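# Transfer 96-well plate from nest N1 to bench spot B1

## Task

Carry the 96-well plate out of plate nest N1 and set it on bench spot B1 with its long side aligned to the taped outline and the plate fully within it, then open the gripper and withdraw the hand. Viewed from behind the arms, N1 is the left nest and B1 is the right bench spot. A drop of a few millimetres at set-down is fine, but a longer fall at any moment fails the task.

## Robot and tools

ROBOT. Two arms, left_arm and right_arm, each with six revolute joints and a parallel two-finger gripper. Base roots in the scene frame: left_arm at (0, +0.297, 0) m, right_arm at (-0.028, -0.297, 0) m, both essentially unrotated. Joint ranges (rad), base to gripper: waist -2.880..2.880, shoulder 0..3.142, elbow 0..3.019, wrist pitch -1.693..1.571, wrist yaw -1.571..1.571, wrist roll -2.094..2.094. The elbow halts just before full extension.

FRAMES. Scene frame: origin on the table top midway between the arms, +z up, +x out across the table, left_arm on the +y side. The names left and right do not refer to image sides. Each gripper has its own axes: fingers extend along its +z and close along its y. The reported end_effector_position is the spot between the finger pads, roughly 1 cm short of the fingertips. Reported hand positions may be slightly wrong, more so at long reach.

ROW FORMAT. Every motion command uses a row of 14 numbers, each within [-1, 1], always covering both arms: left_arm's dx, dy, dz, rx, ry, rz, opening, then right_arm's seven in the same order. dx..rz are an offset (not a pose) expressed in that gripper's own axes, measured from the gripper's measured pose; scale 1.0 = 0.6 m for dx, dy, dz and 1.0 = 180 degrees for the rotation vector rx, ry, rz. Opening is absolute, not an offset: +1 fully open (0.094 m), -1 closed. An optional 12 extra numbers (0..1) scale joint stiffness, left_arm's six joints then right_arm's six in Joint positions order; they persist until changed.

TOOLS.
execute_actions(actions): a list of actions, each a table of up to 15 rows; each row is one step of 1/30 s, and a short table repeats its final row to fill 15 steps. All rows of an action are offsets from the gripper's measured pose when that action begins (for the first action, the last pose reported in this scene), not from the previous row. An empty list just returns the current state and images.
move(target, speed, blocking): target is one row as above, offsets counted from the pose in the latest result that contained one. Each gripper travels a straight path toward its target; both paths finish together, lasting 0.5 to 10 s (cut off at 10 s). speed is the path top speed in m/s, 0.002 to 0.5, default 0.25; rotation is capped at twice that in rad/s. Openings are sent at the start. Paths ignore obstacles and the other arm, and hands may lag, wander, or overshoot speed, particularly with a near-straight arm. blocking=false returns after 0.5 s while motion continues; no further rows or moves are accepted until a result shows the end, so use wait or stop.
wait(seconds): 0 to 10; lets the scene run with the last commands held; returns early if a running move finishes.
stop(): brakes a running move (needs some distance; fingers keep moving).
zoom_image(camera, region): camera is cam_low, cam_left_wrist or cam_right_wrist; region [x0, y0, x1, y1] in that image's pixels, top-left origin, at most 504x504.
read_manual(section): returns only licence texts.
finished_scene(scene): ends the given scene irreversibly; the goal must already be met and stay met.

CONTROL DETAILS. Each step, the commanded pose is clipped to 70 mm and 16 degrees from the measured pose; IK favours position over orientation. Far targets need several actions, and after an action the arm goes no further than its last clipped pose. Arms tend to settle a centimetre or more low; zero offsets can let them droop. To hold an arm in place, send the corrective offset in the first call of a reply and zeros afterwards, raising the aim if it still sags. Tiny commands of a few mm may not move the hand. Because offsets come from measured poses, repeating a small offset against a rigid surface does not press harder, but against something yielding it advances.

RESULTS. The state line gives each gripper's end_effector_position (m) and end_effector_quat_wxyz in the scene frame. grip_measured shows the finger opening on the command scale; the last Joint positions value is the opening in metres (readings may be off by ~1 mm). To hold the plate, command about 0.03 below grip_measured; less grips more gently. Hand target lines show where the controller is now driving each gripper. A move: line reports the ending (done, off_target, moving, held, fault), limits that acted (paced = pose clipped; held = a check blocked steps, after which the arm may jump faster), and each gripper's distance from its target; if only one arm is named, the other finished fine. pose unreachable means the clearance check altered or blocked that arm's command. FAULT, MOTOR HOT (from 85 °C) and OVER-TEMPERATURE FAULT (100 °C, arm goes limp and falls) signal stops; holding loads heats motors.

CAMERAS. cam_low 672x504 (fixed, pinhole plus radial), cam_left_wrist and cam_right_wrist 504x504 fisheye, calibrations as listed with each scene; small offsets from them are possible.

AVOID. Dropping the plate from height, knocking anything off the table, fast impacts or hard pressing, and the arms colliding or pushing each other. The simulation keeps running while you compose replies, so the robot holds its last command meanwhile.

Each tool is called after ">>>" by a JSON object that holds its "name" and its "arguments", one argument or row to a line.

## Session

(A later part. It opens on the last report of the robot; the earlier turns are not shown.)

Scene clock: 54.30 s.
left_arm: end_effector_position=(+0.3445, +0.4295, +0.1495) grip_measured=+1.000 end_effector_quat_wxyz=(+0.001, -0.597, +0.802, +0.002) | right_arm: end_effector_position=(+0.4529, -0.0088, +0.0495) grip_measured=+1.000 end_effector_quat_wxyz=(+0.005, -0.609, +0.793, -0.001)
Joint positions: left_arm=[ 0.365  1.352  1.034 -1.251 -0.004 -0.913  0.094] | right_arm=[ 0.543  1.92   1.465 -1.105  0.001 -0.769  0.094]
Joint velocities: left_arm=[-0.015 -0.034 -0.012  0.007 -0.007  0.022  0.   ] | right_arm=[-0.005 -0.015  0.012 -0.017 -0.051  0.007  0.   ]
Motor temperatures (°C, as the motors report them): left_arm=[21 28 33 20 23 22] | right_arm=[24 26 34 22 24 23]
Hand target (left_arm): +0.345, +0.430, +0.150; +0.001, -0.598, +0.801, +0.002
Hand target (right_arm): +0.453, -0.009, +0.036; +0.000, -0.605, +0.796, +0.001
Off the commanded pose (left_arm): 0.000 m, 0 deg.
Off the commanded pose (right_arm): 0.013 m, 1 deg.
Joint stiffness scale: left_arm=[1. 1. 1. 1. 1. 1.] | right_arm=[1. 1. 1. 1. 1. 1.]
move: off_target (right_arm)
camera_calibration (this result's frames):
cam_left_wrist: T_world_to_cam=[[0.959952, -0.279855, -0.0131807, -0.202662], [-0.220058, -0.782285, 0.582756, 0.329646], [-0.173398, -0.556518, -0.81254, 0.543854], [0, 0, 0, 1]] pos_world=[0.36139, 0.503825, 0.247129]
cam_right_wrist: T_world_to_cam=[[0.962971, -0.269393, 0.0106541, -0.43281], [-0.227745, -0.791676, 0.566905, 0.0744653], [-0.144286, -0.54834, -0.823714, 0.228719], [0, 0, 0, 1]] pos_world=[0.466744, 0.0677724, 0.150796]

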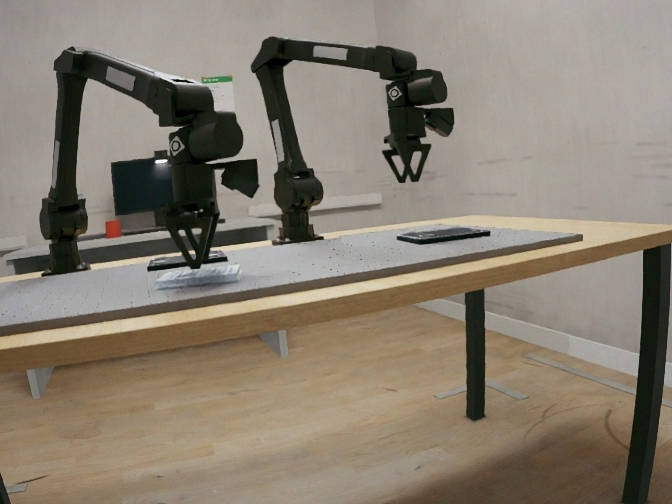

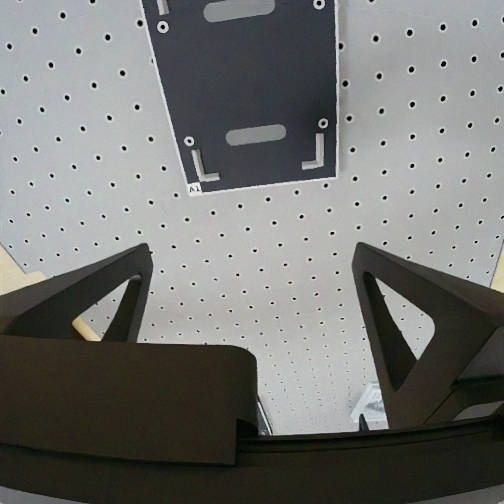

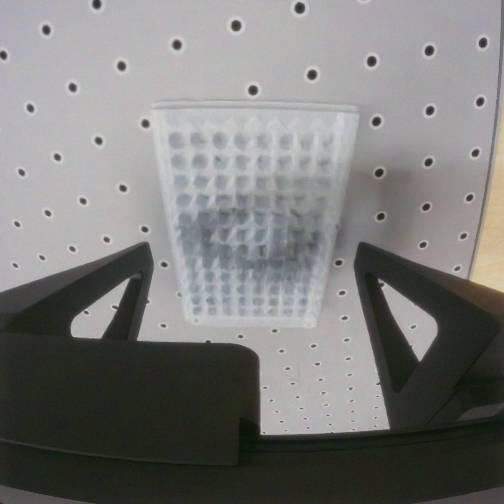

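>>> {"name": "move", "arguments": {
  "target": [0,0,0,0,0,0,1,0.003,0.003,0.06,-0.002,0.002,0.007,1],
  "speed": 0.05
}}

>>> {"name": "zoom_image", "arguments": {
  "camera": "cam_low",
  "region": [120,190,280,310]
}}

Scene clock: 57.47 s.
left_arm: end_effector_position=(+0.3445, +0.4295, +0.1495) grip_measured=+1.000 end_effector_quat_wxyz=(+0.001, -0.597, +0.802, +0.002) | right_arm: end_effector_position=(+0.4535, -0.0084, +0.0311) grip_measured=+1.000 end_effector_quat_wxyz=(+0.011, -0.605, +0.796, -0.002)
Joint positions: left_arm=[ 0.365  1.352  1.034 -1.251 -0.004 -0.913  0.094] | right_arm=[ 0.543  1.937  1.437 -1.049  0.001 -0.758  0.094]
Joint velocities: left_arm=[ 0.005 -0.005  0.007  0.002  0.022 -0.051  0.   ] | right_arm=[-0.015 -0.005 -0.007 -0.012  0.022 -0.007  0.   ]
Motor temperatures (°C, as the motors report them): left_arm=[21 27 33 20 23 22] | right_arm=[24 26 34 22 24 23]
Hand target (left_arm): +0.345, +0.429, +0.150; +0.001, -0.597, +0.802, +0.002
Hand target (right_arm): +0.450, -0.010, +0.014; +0.001, -0.600, +0.800, -0.001
Off the commanded pose (left_arm): 0.000 m, 0 deg.
Off the commanded pose (right_arm): 0.018 m, 1 deg.
Joint stiffness scale: left_arm=[1. 1. 1. 1. 1. 1.] | right_arm=[1. 1. 1. 1. 1. 1.]
move: off_target (right_arm)
camera_calibration (this result's frames):
cam_left_wrist: T_world_to_cam=[[0.959952, -0.279855, -0.0131807, -0.202662], [-0.220058, -0.782285, 0.582756, 0.329646], [-0.173398, -0.556518, -0.81254, 0.543854], [0, 0, 0, 1]] pos_world=[0.36139, 0.503825, 0.247129]
cam_right_wrist: T_world_to_cam=[[0.959785, -0.280118, 0.018604, -0.432027], [-0.242171, -0.792599, 0.55959, 0.0921527], [-0.142006, -0.541591, -0.828561, 0.212992], [0, 0, 0, 1]] pos_world=[0.467216, 0.0673758, 0.132946]

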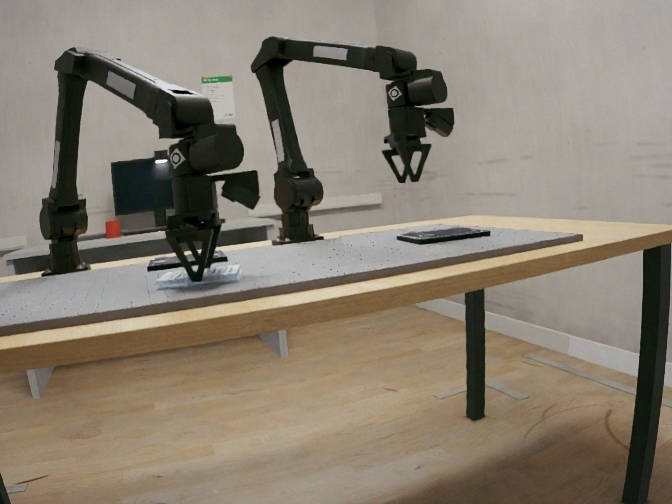

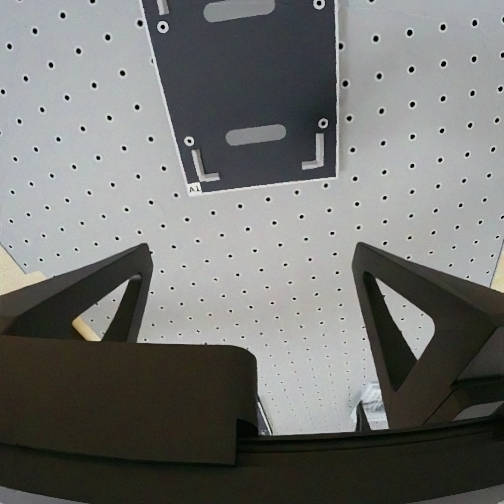

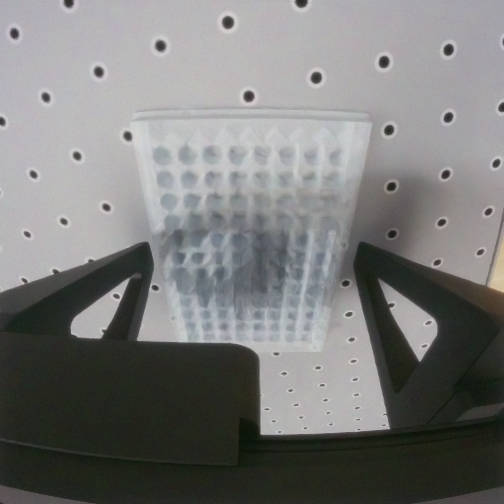

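Region (120, 190, 280, 310) of cam_low's 672x504 image, scaled by 3.150, with more detail than that image has; it fills the top 378 rows of this view, and the rest is white.

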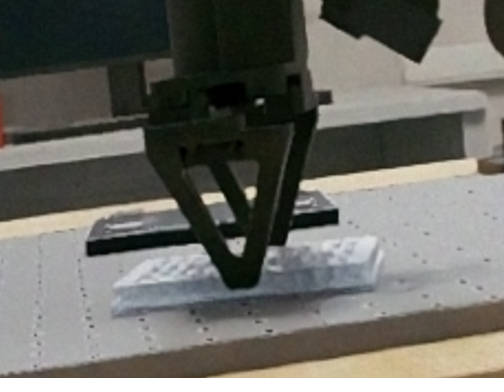

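>>> {"name": "move", "arguments": {
  "target": [0,0,0,0,0,0,1,0.004,0.004,0.036,-0.005,0.005,0,1],
  "speed": 0.05
}}

Scene clock: 62.30 s.
left_arm: end_effector_position=(+0.3445, +0.4295, +0.1495) grip_measured=+1.000 end_effector_quat_wxyz=(+0.001, -0.597, +0.802, +0.002) | right_arm: end_effector_position=(+0.4548, -0.0076, +0.0299) grip_measured=+1.000 end_effector_quat_wxyz=(+0.013, -0.605, +0.796, -0.002)
Joint positions: left_arm=[ 0.365  1.352  1.034 -1.251 -0.004 -0.913  0.094] | right_arm=[ 0.543  1.939  1.437 -1.042  0.001 -0.758  0.094]
Joint velocities: left_arm=[-0.015 -0.015  0.007 -0.007 -0.022  0.007  0.   ] | right_arm=[ 0.005  0.005 -0.017 -0.002  0.007 -0.022  0.   ]
Motor temperatures (°C, as the motors report them): left_arm=[21 27 33 20 23 22] | right_arm=[24 26 33 22 24 23]
Hand target (left_arm): +0.345, +0.429, +0.150; +0.001, -0.597, +0.802, +0.002
Hand target (right_arm): +0.450, -0.010, +0.010; +0.000, -0.605, +0.796, -0.000
Off the commanded pose (left_arm): 0.000 m, 0 deg.
Off the commanded pose (right_arm): 0.021 m, 2 deg.
Joint stiffness scale: left_arm=[1. 1. 1. 1. 1. 1.] | right_arm=[1. 1. 1. 1. 1. 1.]
move: off_target (right_arm)
camera_calibration (this result's frames):
cam_left_wrist: T_world_to_cam=[[0.959952, -0.279855, -0.0131807, -0.202662], [-0.220058, -0.782285, 0.582756, 0.329646], [-0.173398, -0.556518, -0.81254, 0.543854], [0, 0, 0, 1]] pos_world=[0.36139, 0.503825, 0.247129]
cam_right_wrist: T_world_to_cam=[[0.959599, -0.280532, 0.0217036, -0.433006], [-0.244662, -0.793826, 0.55676, 0.0949278], [-0.13896, -0.539576, -0.83039, 0.21127], [0, 0, 0, 1]] pos_world=[0.468096, 0.0678802, 0.131982]

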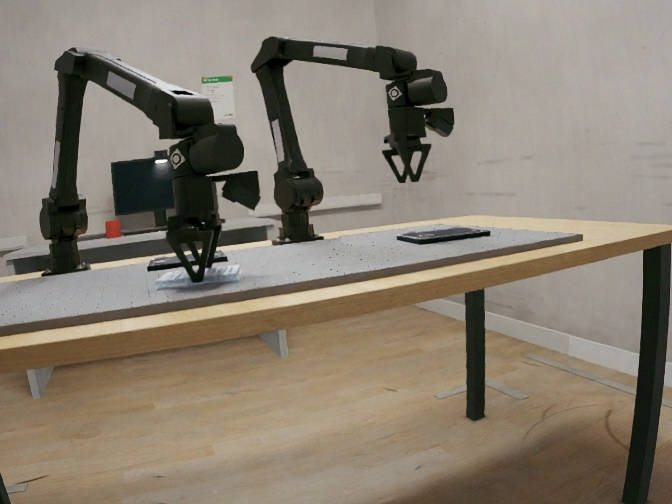

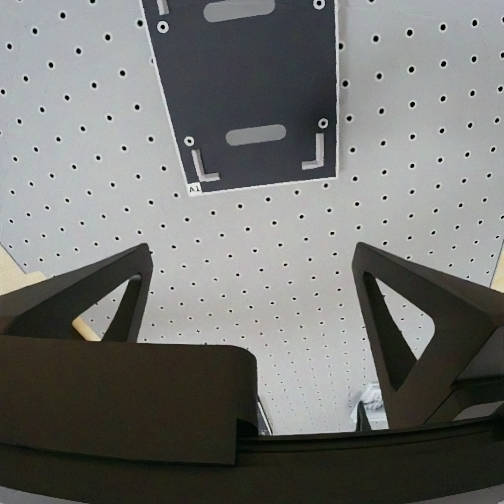

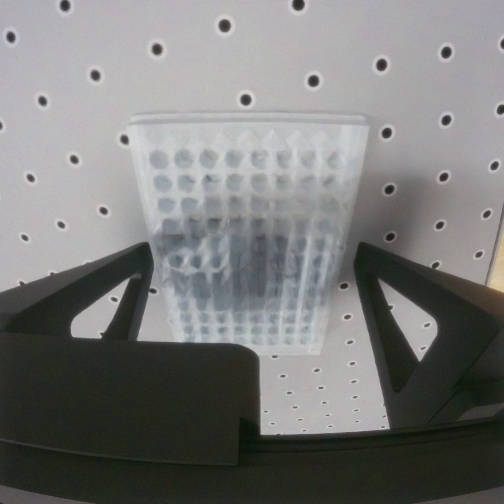

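>>> {"name": "move", "arguments": {
  "target": [0,0,0,0,0,0,1,0.009,0.0085,0.0095,-0.0038,0.004,0,1],
  "speed": 0.03
}}

Scene clock: 67.30 s.
left_arm: end_effector_position=(+0.3445, +0.4295, +0.1495) grip_measured=+1.000 end_effector_quat_wxyz=(+0.001, -0.597, +0.802, +0.002) | right_arm: end_effector_position=(+0.4526, -0.0089, +0.0277) grip_measured=+1.000 end_effector_quat_wxyz=(+0.010, -0.605, +0.797, -0.002)
Joint positions: left_arm=[ 0.365  1.352  1.034 -1.251 -0.004 -0.913  0.094] | right_arm=[ 0.543  1.939  1.431 -1.042  0.001 -0.758  0.094]
Joint velocities: left_arm=[-0.005  0.005 -0.027 -0.022 -0.007 -0.007  0.   ] | right_arm=[-0.005  0.005 -0.012  0.002  0.022 -0.037  0.   ]
Motor temperatures (°C, as the motors report them): left_arm=[21 27 33 20 23 22] | right_arm=[24 27 32 22 24 23]
Hand target (left_arm): +0.345, +0.429, +0.150; +0.001, -0.597, +0.802, +0.002
Hand target (right_arm): +0.448, -0.011, +0.024; +0.005, -0.605, +0.796, -0.001
Off the commanded pose (left_arm): 0.000 m, 0 deg.
Off the commanded pose (right_arm): 0.006 m, 1 deg.
Joint stiffness scale: left_arm=[1. 1. 1. 1. 1. 1.] | right_arm=[1. 1. 1. 1. 1. 1.]
move: done
camera_calibration (this result's frames):
cam_left_wrist: T_world_to_cam=[[0.959952, -0.279855, -0.0131807, -0.202662], [-0.220058, -0.782285, 0.582756, 0.329646], [-0.173398, -0.556518, -0.81254, 0.543854], [0, 0, 0, 1]] pos_world=[0.36139, 0.503825, 0.247129]
cam_right_wrist: T_world_to_cam=[[0.959702, -0.28047, 0.0175626, -0.431193], [-0.241738, -0.792071, 0.560523, 0.0931667], [-0.143299, -0.542181, -0.827952, 0.210363], [0, 0, 0, 1]] pos_world=[0.466483, 0.0669126, 0.129521]

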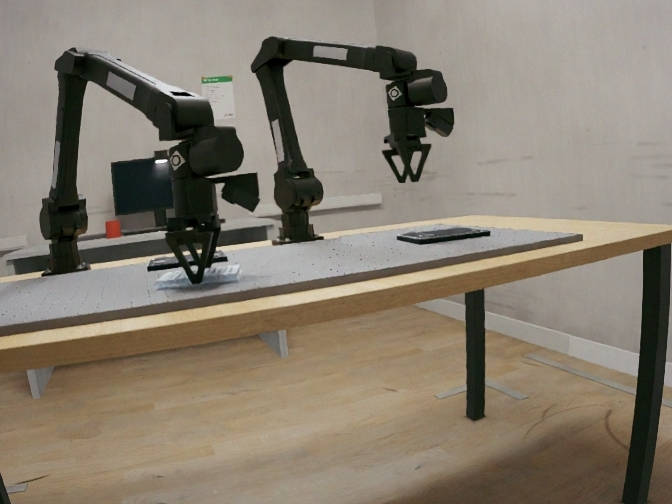

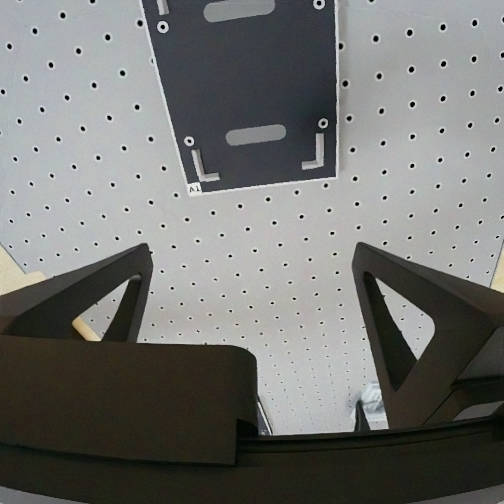

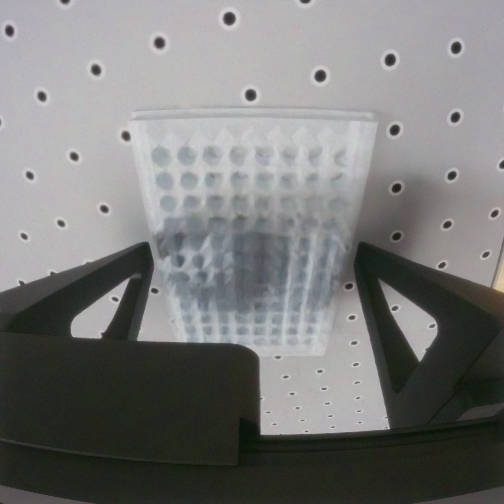

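>>> {"name": "execute_actions", "arguments": {
  "actions": [
    [[0,0,0,0,0,0,1,0,0,0,0,0,0,0.95],[0,0,0,0,0,0,1,0,0,0,0,0,0,0.92],[0,0,0,0,0,0,1,0,0,0,0,0,0,0.89],[0,0,0,0,0,0,1,0,0,0,0,0,0,0.86],[0,0,0,0,0,0,1,0,0,0,0,0,0,0.83],[0,0,0,0,0,0,1,0,0,0,0,0,0,0.8],[0,0,0,0,0,0,1,0,0,0,0,0,0,0.77],[0,0,0,0,0,0,1,0,0,0,0,0,0,0.75],[0,0,0,0,0,0,1,0,0,0,0,0,0,0.73],[0,0,0,0,0,0,1,0,0,0,0,0,0,0.7],[0,0,0,0,0,0,1,0,0,0,0,0,0,0.66]]
  ]
}}

>>> {"name": "move", "arguments": {
  "target": [0,0,0,0,0,0,1,-0.01,-0.01,-0.08,0.006,-0.006,0,0.66],
  "speed": 0.08
}}

Scene clock: 74.43 s.
left_arm: end_effector_position=(+0.3445, +0.4295, +0.1495) grip_measured=+1.000 end_effector_quat_wxyz=(+0.001, -0.597, +0.802, +0.002) | right_arm: end_effector_position=(+0.4526, -0.0089, +0.0277) grip_measured=+0.727 end_effector_quat_wxyz=(+0.010, -0.605, +0.797, -0.002)
Joint positions: left_arm=[ 0.365  1.352  1.034 -1.251 -0.004 -0.913  0.094] | right_arm=[ 0.543  1.939  1.431 -1.042  0.001 -0.758  0.081]
Joint velocities: left_arm=[-0.005 -0.005 -0.007 -0.007 -0.051 -0.022  0.   ] | right_arm=[-0.005 -0.005 -0.007 -0.002  0.037  0.022  0.   ]
Motor temperatures (°C, as the motors report them): left_arm=[21 27 33 20 23 22] | right_arm=[24 28 32 22 24 23]
Hand target (left_arm): +0.345, +0.429, +0.150; +0.001, -0.597, +0.802, +0.002
Hand target (right_arm): +0.453, -0.009, +0.028; +0.010, -0.605, +0.797, -0.002
Off the commanded pose (left_arm): 0.000 m, 0 deg.
Off the commanded pose (right_arm): 0.000 m, 0 deg.
Joint stiffness scale: left_arm=[1. 1. 1. 1. 1. 1.] | right_arm=[1. 1. 1. 1. 1. 1.]
camera_calibration (this result's frames):
cam_left_wrist: T_world_to_cam=[[0.959952, -0.279855, -0.0131807, -0.202662], [-0.220058, -0.782285, 0.582756, 0.329646], [-0.173398, -0.556518, -0.81254, 0.543854], [0, 0, 0, 1]] pos_world=[0.36139, 0.503825, 0.247129]
cam_right_wrist: T_world_to_cam=[[0.959702, -0.28047, 0.0175626, -0.431193], [-0.241738, -0.792071, 0.560523, 0.0931667], [-0.143299, -0.542181, -0.827952, 0.210363], [0, 0, 0, 1]] pos_world=[0.466483, 0.0669126, 0.129521]

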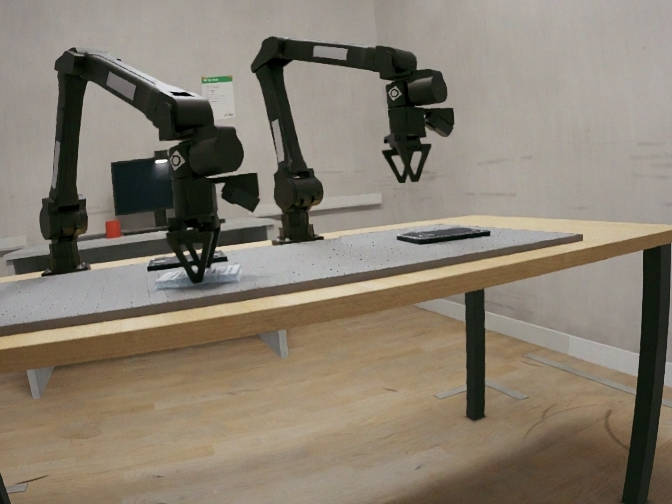

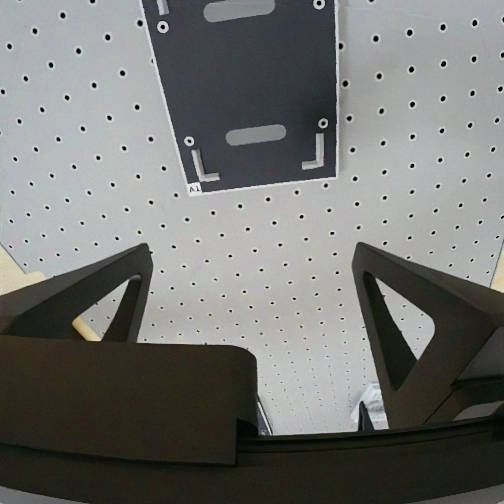

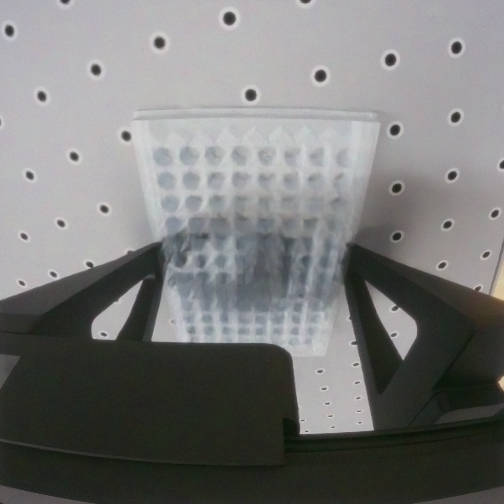

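Scene clock: 75.43 s.
left_arm: end_effector_position=(+0.3445, +0.4295, +0.1495) grip_measured=+1.000 end_effector_quat_wxyz=(+0.001, -0.597, +0.802, +0.002) | right_arm: end_effector_position=(+0.4466, -0.0125, +0.0585) grip_measured=+0.727 end_effector_quat_wxyz=(+0.008, -0.605, +0.797, -0.001)
Joint positions: left_arm=[ 0.365  1.352  1.034 -1.251 -0.004 -0.913  0.094] | right_arm=[ 0.543  1.889  1.444 -1.11   0.001 -0.758  0.081]
Joint velocities: left_arm=[-0.015 -0.005 -0.002  0.012 -0.007  0.007  0.   ] | right_arm=[ 0.005  0.005 -0.007 -0.002 -0.007  0.051 -0.   ]
Motor temperatures (°C, as the motors report them): left_arm=[21 27 33 20 23 22] | right_arm=[24 28 32 22 24 23]
Hand target (left_arm): +0.345, +0.429, +0.150; +0.001, -0.597, +0.802, +0.002
Hand target (right_arm): +0.459, -0.006, +0.076; +0.024, -0.604, +0.796, -0.004
Off the commanded pose (left_arm): 0.000 m, 0 deg.
Off the commanded pose (right_arm): 0.023 m, 2 deg.
Joint stiffness scale: left_arm=[1. 1. 1. 1. 1. 1.] | right_arm=[1. 1. 1. 1. 1. 1.]
move: off_target (right_arm)
camera_calibration (this result's frames):
cam_left_wrist: T_world_to_cam=[[0.959952, -0.279855, -0.0131807, -0.202662], [-0.220058, -0.782285, 0.582756, 0.329646], [-0.173398, -0.556518, -0.81254, 0.543854], [0, 0, 0, 1]] pos_world=[0.36139, 0.503825, 0.247129]
cam_right_wrist: T_world_to_cam=[[0.959774, -0.280427, 0.0139386, -0.426788], [-0.239164, -0.790526, 0.563799, 0.0702724], [-0.147086, -0.544454, -0.825794, 0.234562], [0, 0, 0, 1]] pos_world=[0.460927, 0.0635777, 0.16003]

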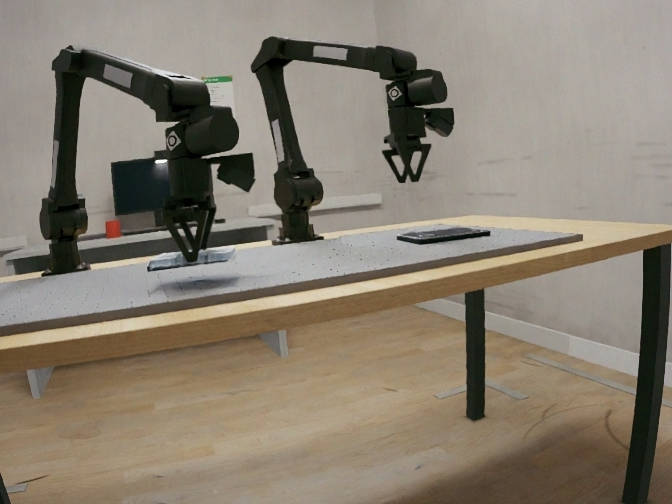

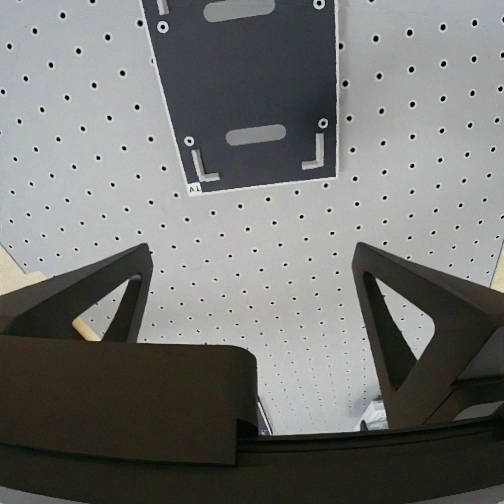

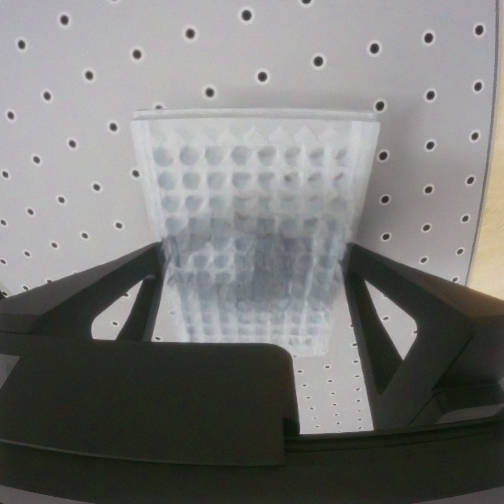

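>>> {"name": "move", "arguments": {
  "target": [0,0,0,0,0,0,1,0.82,-0.257,-0.026,0.008,0,-0.056,0.68],
  "speed": 0.32
}}

Scene clock: 81.40 s.
left_arm: end_effector_position=(+0.3445, +0.4295, +0.1495) grip_measured=+1.000 end_effector_quat_wxyz=(+0.001, -0.597, +0.802, +0.002) | right_arm: end_effector_position=(+0.4487, -0.5246, +0.0612) grip_measured=+0.727 end_effector_quat_wxyz=(+0.010, -0.665, +0.747, -0.005)
Joint positions: left_arm=[ 0.365  1.352  1.034 -1.251 -0.004 -0.913  0.094] | right_arm=[-0.447  1.828  1.359 -1.085 -0.014 -1.903  0.081]
Joint velocities: left_arm=[-0.015  0.005 -0.037 -0.002  0.066 -0.051  0.   ] | right_arm=[-0.005 -0.005 -0.007 -0.012 -0.007 -0.007 -0.001]
Motor temperatures (°C, as the motors report them): left_arm=[21 27 33 20 23 22] | right_arm=[24 28 33 22 24 23]
Hand target (left_arm): +0.345, +0.429, +0.150; +0.001, -0.597, +0.802, +0.002
Hand target (right_arm): +0.462, -0.526, +0.065; +0.013, -0.672, +0.740, -0.008
Off the commanded pose (left_arm): 0.000 m, 0 deg.
Off the commanded pose (right_arm): 0.017 m, 2 deg.
Joint stiffness scale: left_arm=[1. 1. 1. 1. 1. 1.] | right_arm=[1. 1. 1. 1. 1. 1.]
move: off_target (right_arm)
camera_calibration (this result's frames):
cam_left_wrist: T_world_to_cam=[[0.959952, -0.279855, -0.0131807, -0.202662], [-0.220058, -0.782285, 0.582756, 0.329646], [-0.173398, -0.556518, -0.81254, 0.543854], [0, 0, 0, 1]] pos_world=[0.36139, 0.503825, 0.247129]
cam_right_wrist: T_world_to_cam=[[0.991494, -0.128123, 0.0228963, -0.507317], [-0.118512, -0.816013, 0.565754, -0.403224], [-0.0538026, -0.563655, -0.824256, -0.093734], [0, 0, 0, 1]] pos_world=[0.450172, -0.446869, 0.16248]

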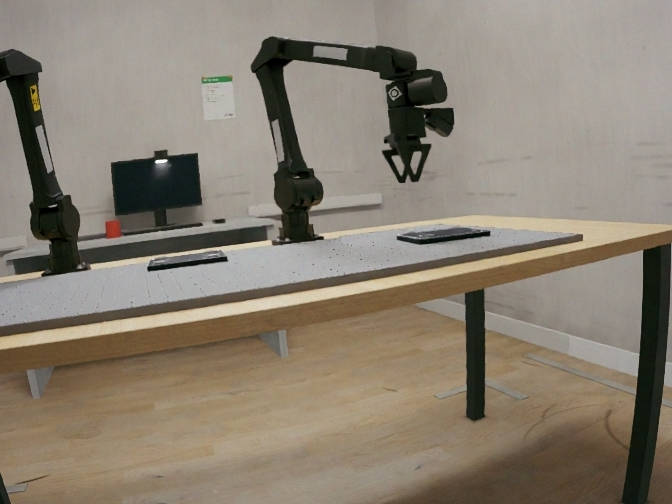

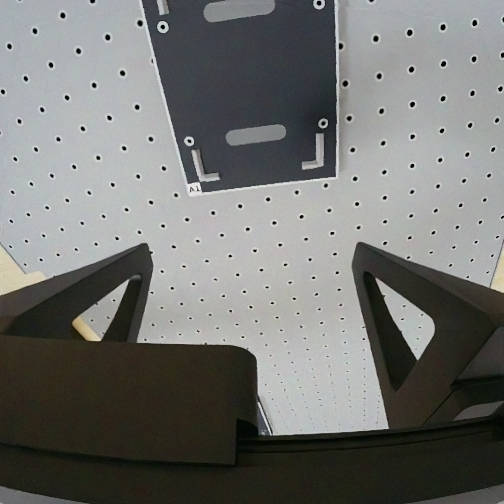

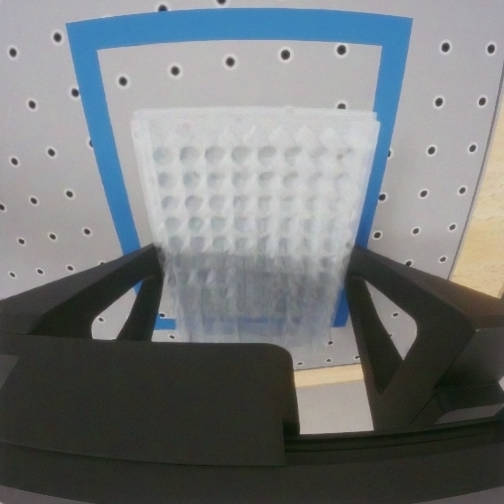

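>>> {"name": "move", "arguments": {
  "target": [0,0,0,0,0,0,1,-0.018,0.013,0.08,-0.006,-0.004,0,0.68],
  "speed": 0.045
}}

Scene clock: 88.67 s.
left_arm: end_effector_position=(+0.3445, +0.4295, +0.1495) grip_measured=+1.000 end_effector_quat_wxyz=(+0.001, -0.597, +0.802, +0.002) | right_arm: end_effector_position=(+0.4429, -0.5181, +0.0273) grip_measured=+0.727 end_effector_quat_wxyz=(+0.010, -0.666, +0.746, -0.002)
Joint positions: left_arm=[ 0.365  1.352  1.034 -1.251 -0.004 -0.913  0.094] | right_arm=[-0.441  1.856  1.3   -1.004 -0.017 -1.9    0.081]
Joint velocities: left_arm=[-0.015  0.015  0.007  0.017 -0.007 -0.022  0.   ] | right_arm=[ 0.005  0.005  0.002  0.002 -0.037  0.081 -0.001]
Motor temperatures (°C, as the motors report them): left_arm=[21 26 33 20 23 22] | right_arm=[24 28 34 22 24 23]
Hand target (left_arm): +0.345, +0.429, +0.150; +0.001, -0.597, +0.802, +0.002
Hand target (right_arm): +0.443, -0.512, +0.014; +0.008, -0.665, +0.747, +0.006
Off the commanded pose (left_arm): 0.000 m, 0 deg.
Off the commanded pose (right_arm): 0.015 m, 1 deg.
Joint stiffness scale: left_arm=[1. 1. 1. 1. 1. 1.] | right_arm=[1. 1. 1. 1. 1. 1.]
move: off_target (right_arm)
camera_calibration (this result's frames):
cam_left_wrist: T_world_to_cam=[[0.959952, -0.279855, -0.0131807, -0.202662], [-0.220058, -0.782285, 0.582756, 0.329646], [-0.173398, -0.556518, -0.81254, 0.543854], [0, 0, 0, 1]] pos_world=[0.36139, 0.503825, 0.247129]
cam_right_wrist: T_world_to_cam=[[0.991887, -0.125921, 0.0174219, -0.498851], [-0.113857, -0.819064, 0.562291, -0.382965], [-0.0565346, -0.559713, -0.826756, -0.114956], [0, 0, 0, 1]] pos_world=[0.444702, -0.440831, 0.128988]

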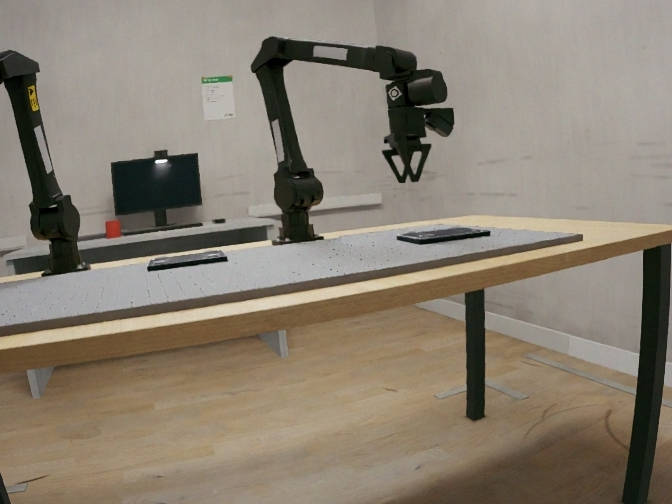

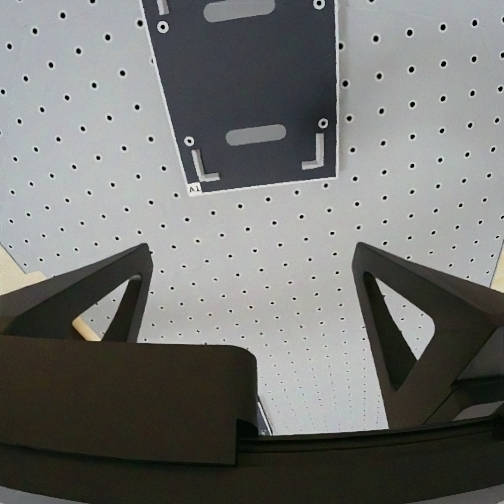

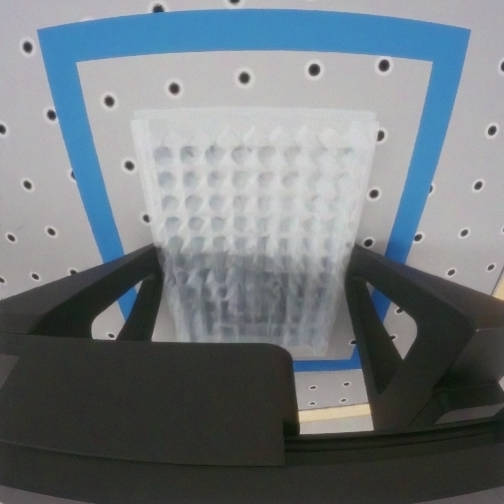

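>>> {"name": "execute_actions", "arguments": {
  "actions": [
    [[0,0,0,0,0,0,1,0,0,0,0,0,0,1]]
  ]
}}

>>> {"name": "move", "arguments": {
  "target": [0,0,0,0,0,0,1,0.008,-0.026,-0.07,0.008,0,0,1],
  "speed": 0.1
}}

>>> {"name": "move", "arguments": {
  "target": [0,0,0,0,0,0,1,0,0.05,-0.27,0,0,0,1]
}}

Scene clock: 92.97 s.
left_arm: end_effector_position=(+0.3445, +0.4295, +0.1495) grip_measured=+1.000 end_effector_quat_wxyz=(+0.001, -0.597, +0.802, +0.002) | right_arm: end_effector_position=(+0.4429, -0.5181, +0.0273) grip_measured=+0.999 end_effector_quat_wxyz=(+0.010, -0.665, +0.746, -0.002)
Joint positions: left_arm=[ 0.365  1.352  1.034 -1.251 -0.004 -0.913  0.094] | right_arm=[-0.441  1.856  1.3   -1.004 -0.017 -1.9    0.094]
Joint velocities: left_arm=[-0.005  0.015 -0.012 -0.002  0.007 -0.051  0.   ] | right_arm=[-0.005  0.005 -0.027  0.002 -0.007  0.007 -0.   ]
Motor temperatures (°C, as the motors report them): left_arm=[21 26 33 20 23 22] | right_arm=[24 28 33 22 24 23]
Hand target (left_arm): +0.345, +0.429, +0.150; +0.001, -0.597, +0.802, +0.002
Hand target (right_arm): +0.443, -0.518, +0.027; +0.010, -0.665, +0.746, -0.002
Off the commanded pose (left_arm): 0.000 m, 0 deg.
Off the commanded pose (right_arm): 0.000 m, 0 deg.
Joint stiffness scale: left_arm=[1. 1. 1. 1. 1. 1.] | right_arm=[1. 1. 1. 1. 1. 1.]
camera_calibration (this result's frames):
cam_left_wrist: T_world_to_cam=[[0.959952, -0.279855, -0.0131807, -0.202662], [-0.220058, -0.782285, 0.582756, 0.329646], [-0.173398, -0.556518, -0.81254, 0.543854], [0, 0, 0, 1]] pos_world=[0.36139, 0.503825, 0.247129]
cam_right_wrist: T_world_to_cam=[[0.991839, -0.126299, 0.0174171, -0.499026], [-0.114167, -0.819024, 0.562286, -0.382806], [-0.0567514, -0.559686, -0.826759, -0.114846], [0, 0, 0, 1]] pos_world=[0.444732, -0.440832, 0.128988]

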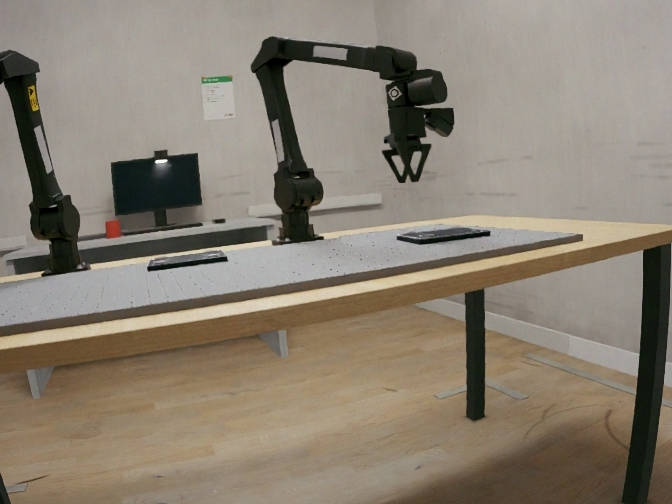

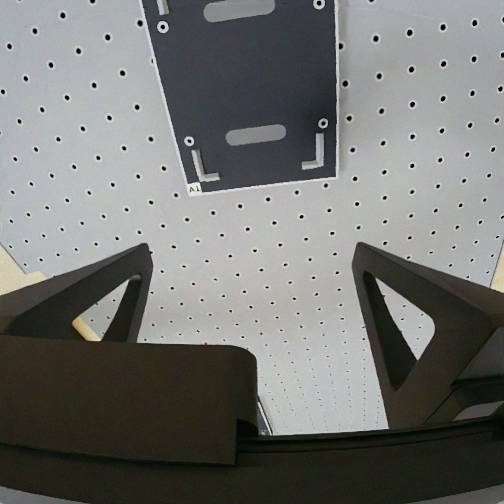

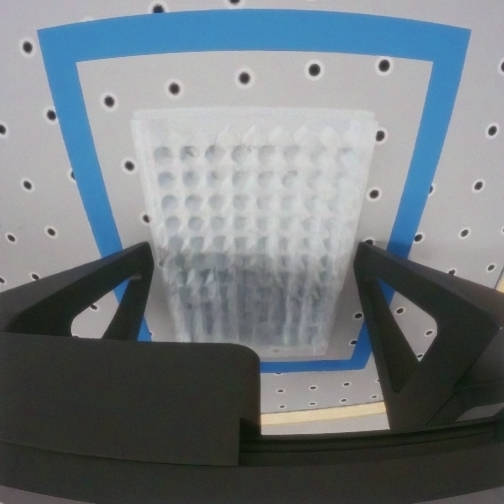

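Scene clock: 93.83 s.
left_arm: end_effector_position=(+0.3445, +0.4295, +0.1495) grip_measured=+1.000 end_effector_quat_wxyz=(+0.001, -0.597, +0.802, +0.002) | right_arm: end_effector_position=(+0.4465, -0.5189, +0.0574) grip_measured=+0.999 end_effector_quat_wxyz=(+0.012, -0.665, +0.746, -0.002)
Joint positions: left_arm=[ 0.365  1.352  1.034 -1.251 -0.004 -0.913  0.094] | right_arm=[-0.441  1.824  1.343 -1.076 -0.022 -1.9    0.094]
Joint velocities: left_arm=[ 0.015  0.015 -0.002  0.002 -0.051 -0.022  0.   ] | right_arm=[-0.005 -0.015 -0.007 -0.007  0.051  0.007  0.   ]
Motor temperatures (°C, as the motors report them): left_arm=[21 26 33 20 23 22] | right_arm=[24 28 33 22 24 23]
Hand target (left_arm): +0.345, +0.429, +0.150; +0.001, -0.597, +0.802, +0.002
Hand target (right_arm): +0.457, -0.525, +0.069; +0.018, -0.665, +0.746, -0.011
Off the commanded pose (left_arm): 0.000 m, 0 deg.
Off the commanded pose (right_arm): 0.017 m, 1 deg.
Joint stiffness scale: left_arm=[1. 1. 1. 1. 1. 1.] | right_arm=[1. 1. 1. 1. 1. 1.]
move: off_target (right_arm)
camera_calibration (this result's frames):
cam_left_wrist: T_world_to_cam=[[0.959952, -0.279855, -0.0131807, -0.202662], [-0.220058, -0.782285, 0.582756, 0.329646], [-0.173398, -0.556518, -0.81254, 0.543854], [0, 0, 0, 1]] pos_world=[0.36139, 0.503825, 0.247129]
cam_right_wrist: T_world_to_cam=[[0.991766, -0.12631, 0.0211368, -0.503354], [-0.116472, -0.82099, 0.558936, -0.399692], [-0.0532458, -0.556795, -0.828942, -0.0901799], [0, 0, 0, 1]] pos_world=[0.447855, -0.441934, 0.159288]

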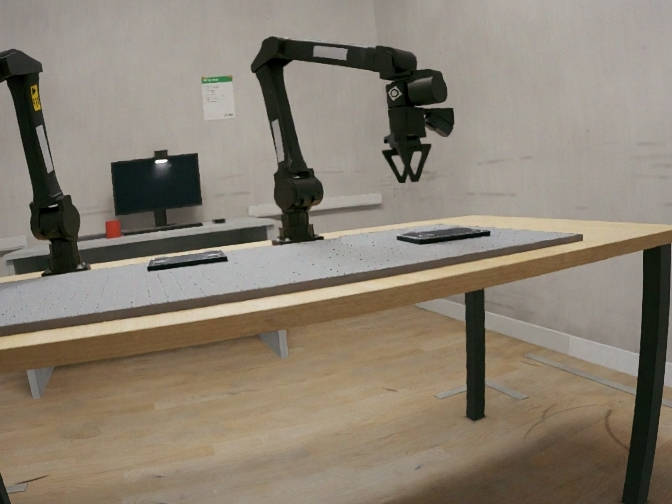

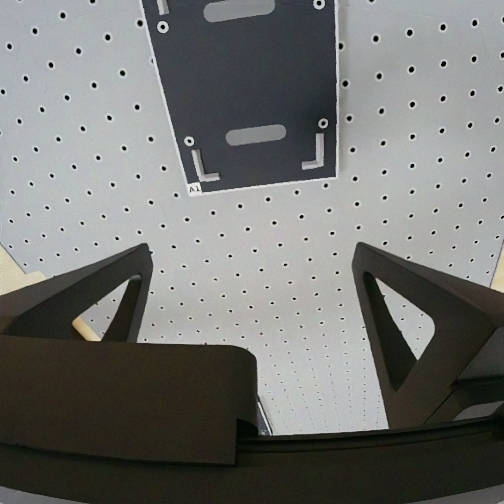

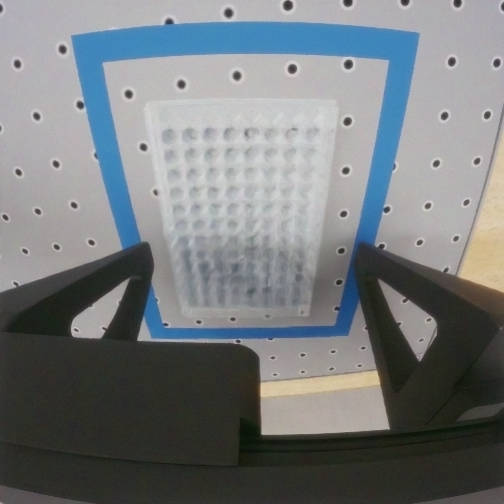

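Scene clock: 94.90 s.
left_arm: end_effector_position=(+0.3445, +0.4295, +0.1495) grip_measured=+1.000 end_effector_quat_wxyz=(+0.001, -0.597, +0.802, +0.002) | right_arm: end_effector_position=(+0.4073, -0.5128, +0.2113) grip_measured=+0.999 end_effector_quat_wxyz=(+0.011, -0.664, +0.748, +0.002)
Joint positions: left_arm=[ 0.365  1.352  1.034 -1.251 -0.004 -0.913  0.094] | right_arm=[-0.465  1.614  1.486 -1.438 -0.022 -1.918  0.094]
Joint velocities: left_arm=[-0.005 -0.024 -0.012  0.007 -0.022 -0.081  0.   ] | right_arm=[-0.015 -0.015  0.007 -0.012  0.037 -0.051 -0.   ]
Motor temperatures (°C, as the motors report them): left_arm=[21 26 34 20 23 22] | right_arm=[24 28 34 22 24 23]
Hand target (left_arm): +0.345, +0.429, +0.150; +0.001, -0.597, +0.802, +0.002
Hand target (right_arm): +0.413, -0.520, +0.218; +0.013, -0.665, +0.746, -0.002
Off the commanded pose (left_arm): 0.000 m, 0 deg.
Off the commanded pose (right_arm): 0.011 m, 0 deg.
Joint stiffness scale: left_arm=[1. 1. 1. 1. 1. 1.] | right_arm=[1. 1. 1. 1. 1. 1.]
move: off_target (right_arm)
camera_calibration (this result's frames):
cam_left_wrist: T_world_to_cam=[[0.959952, -0.279855, -0.0131807, -0.202662], [-0.220058, -0.782285, 0.582756, 0.329646], [-0.173398, -0.556518, -0.81254, 0.543854], [0, 0, 0, 1]] pos_world=[0.36139, 0.503825, 0.247129]
cam_right_wrist: T_world_to_cam=[[0.991292, -0.130907, 0.0142402, -0.467748], [-0.116575, -0.822145, 0.557214, -0.485525], [-0.0612357, -0.554022, -0.830247, 0.0437117], [0, 0, 0, 1]] pos_world=[0.409752, -0.436187, 0.313494]

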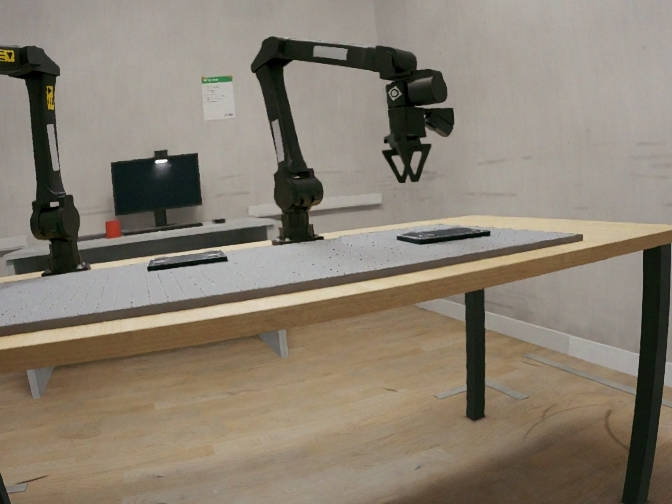

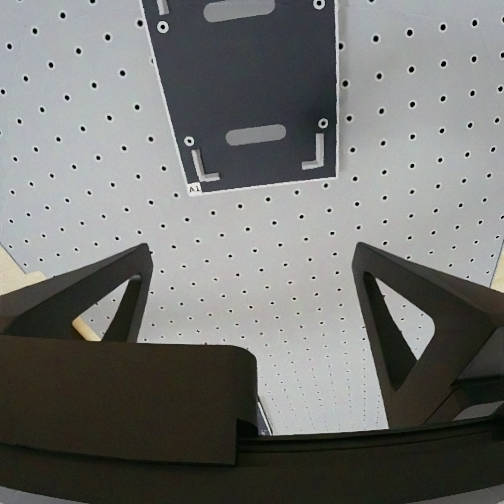

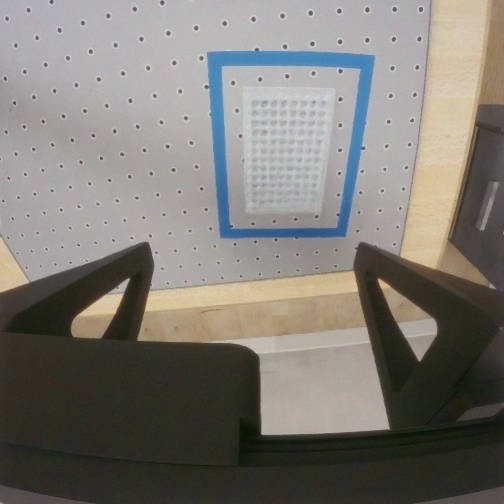

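>>> {"name": "finished_scene", "arguments": {
  "scene": 2
}}

The scene is finished: the task was done.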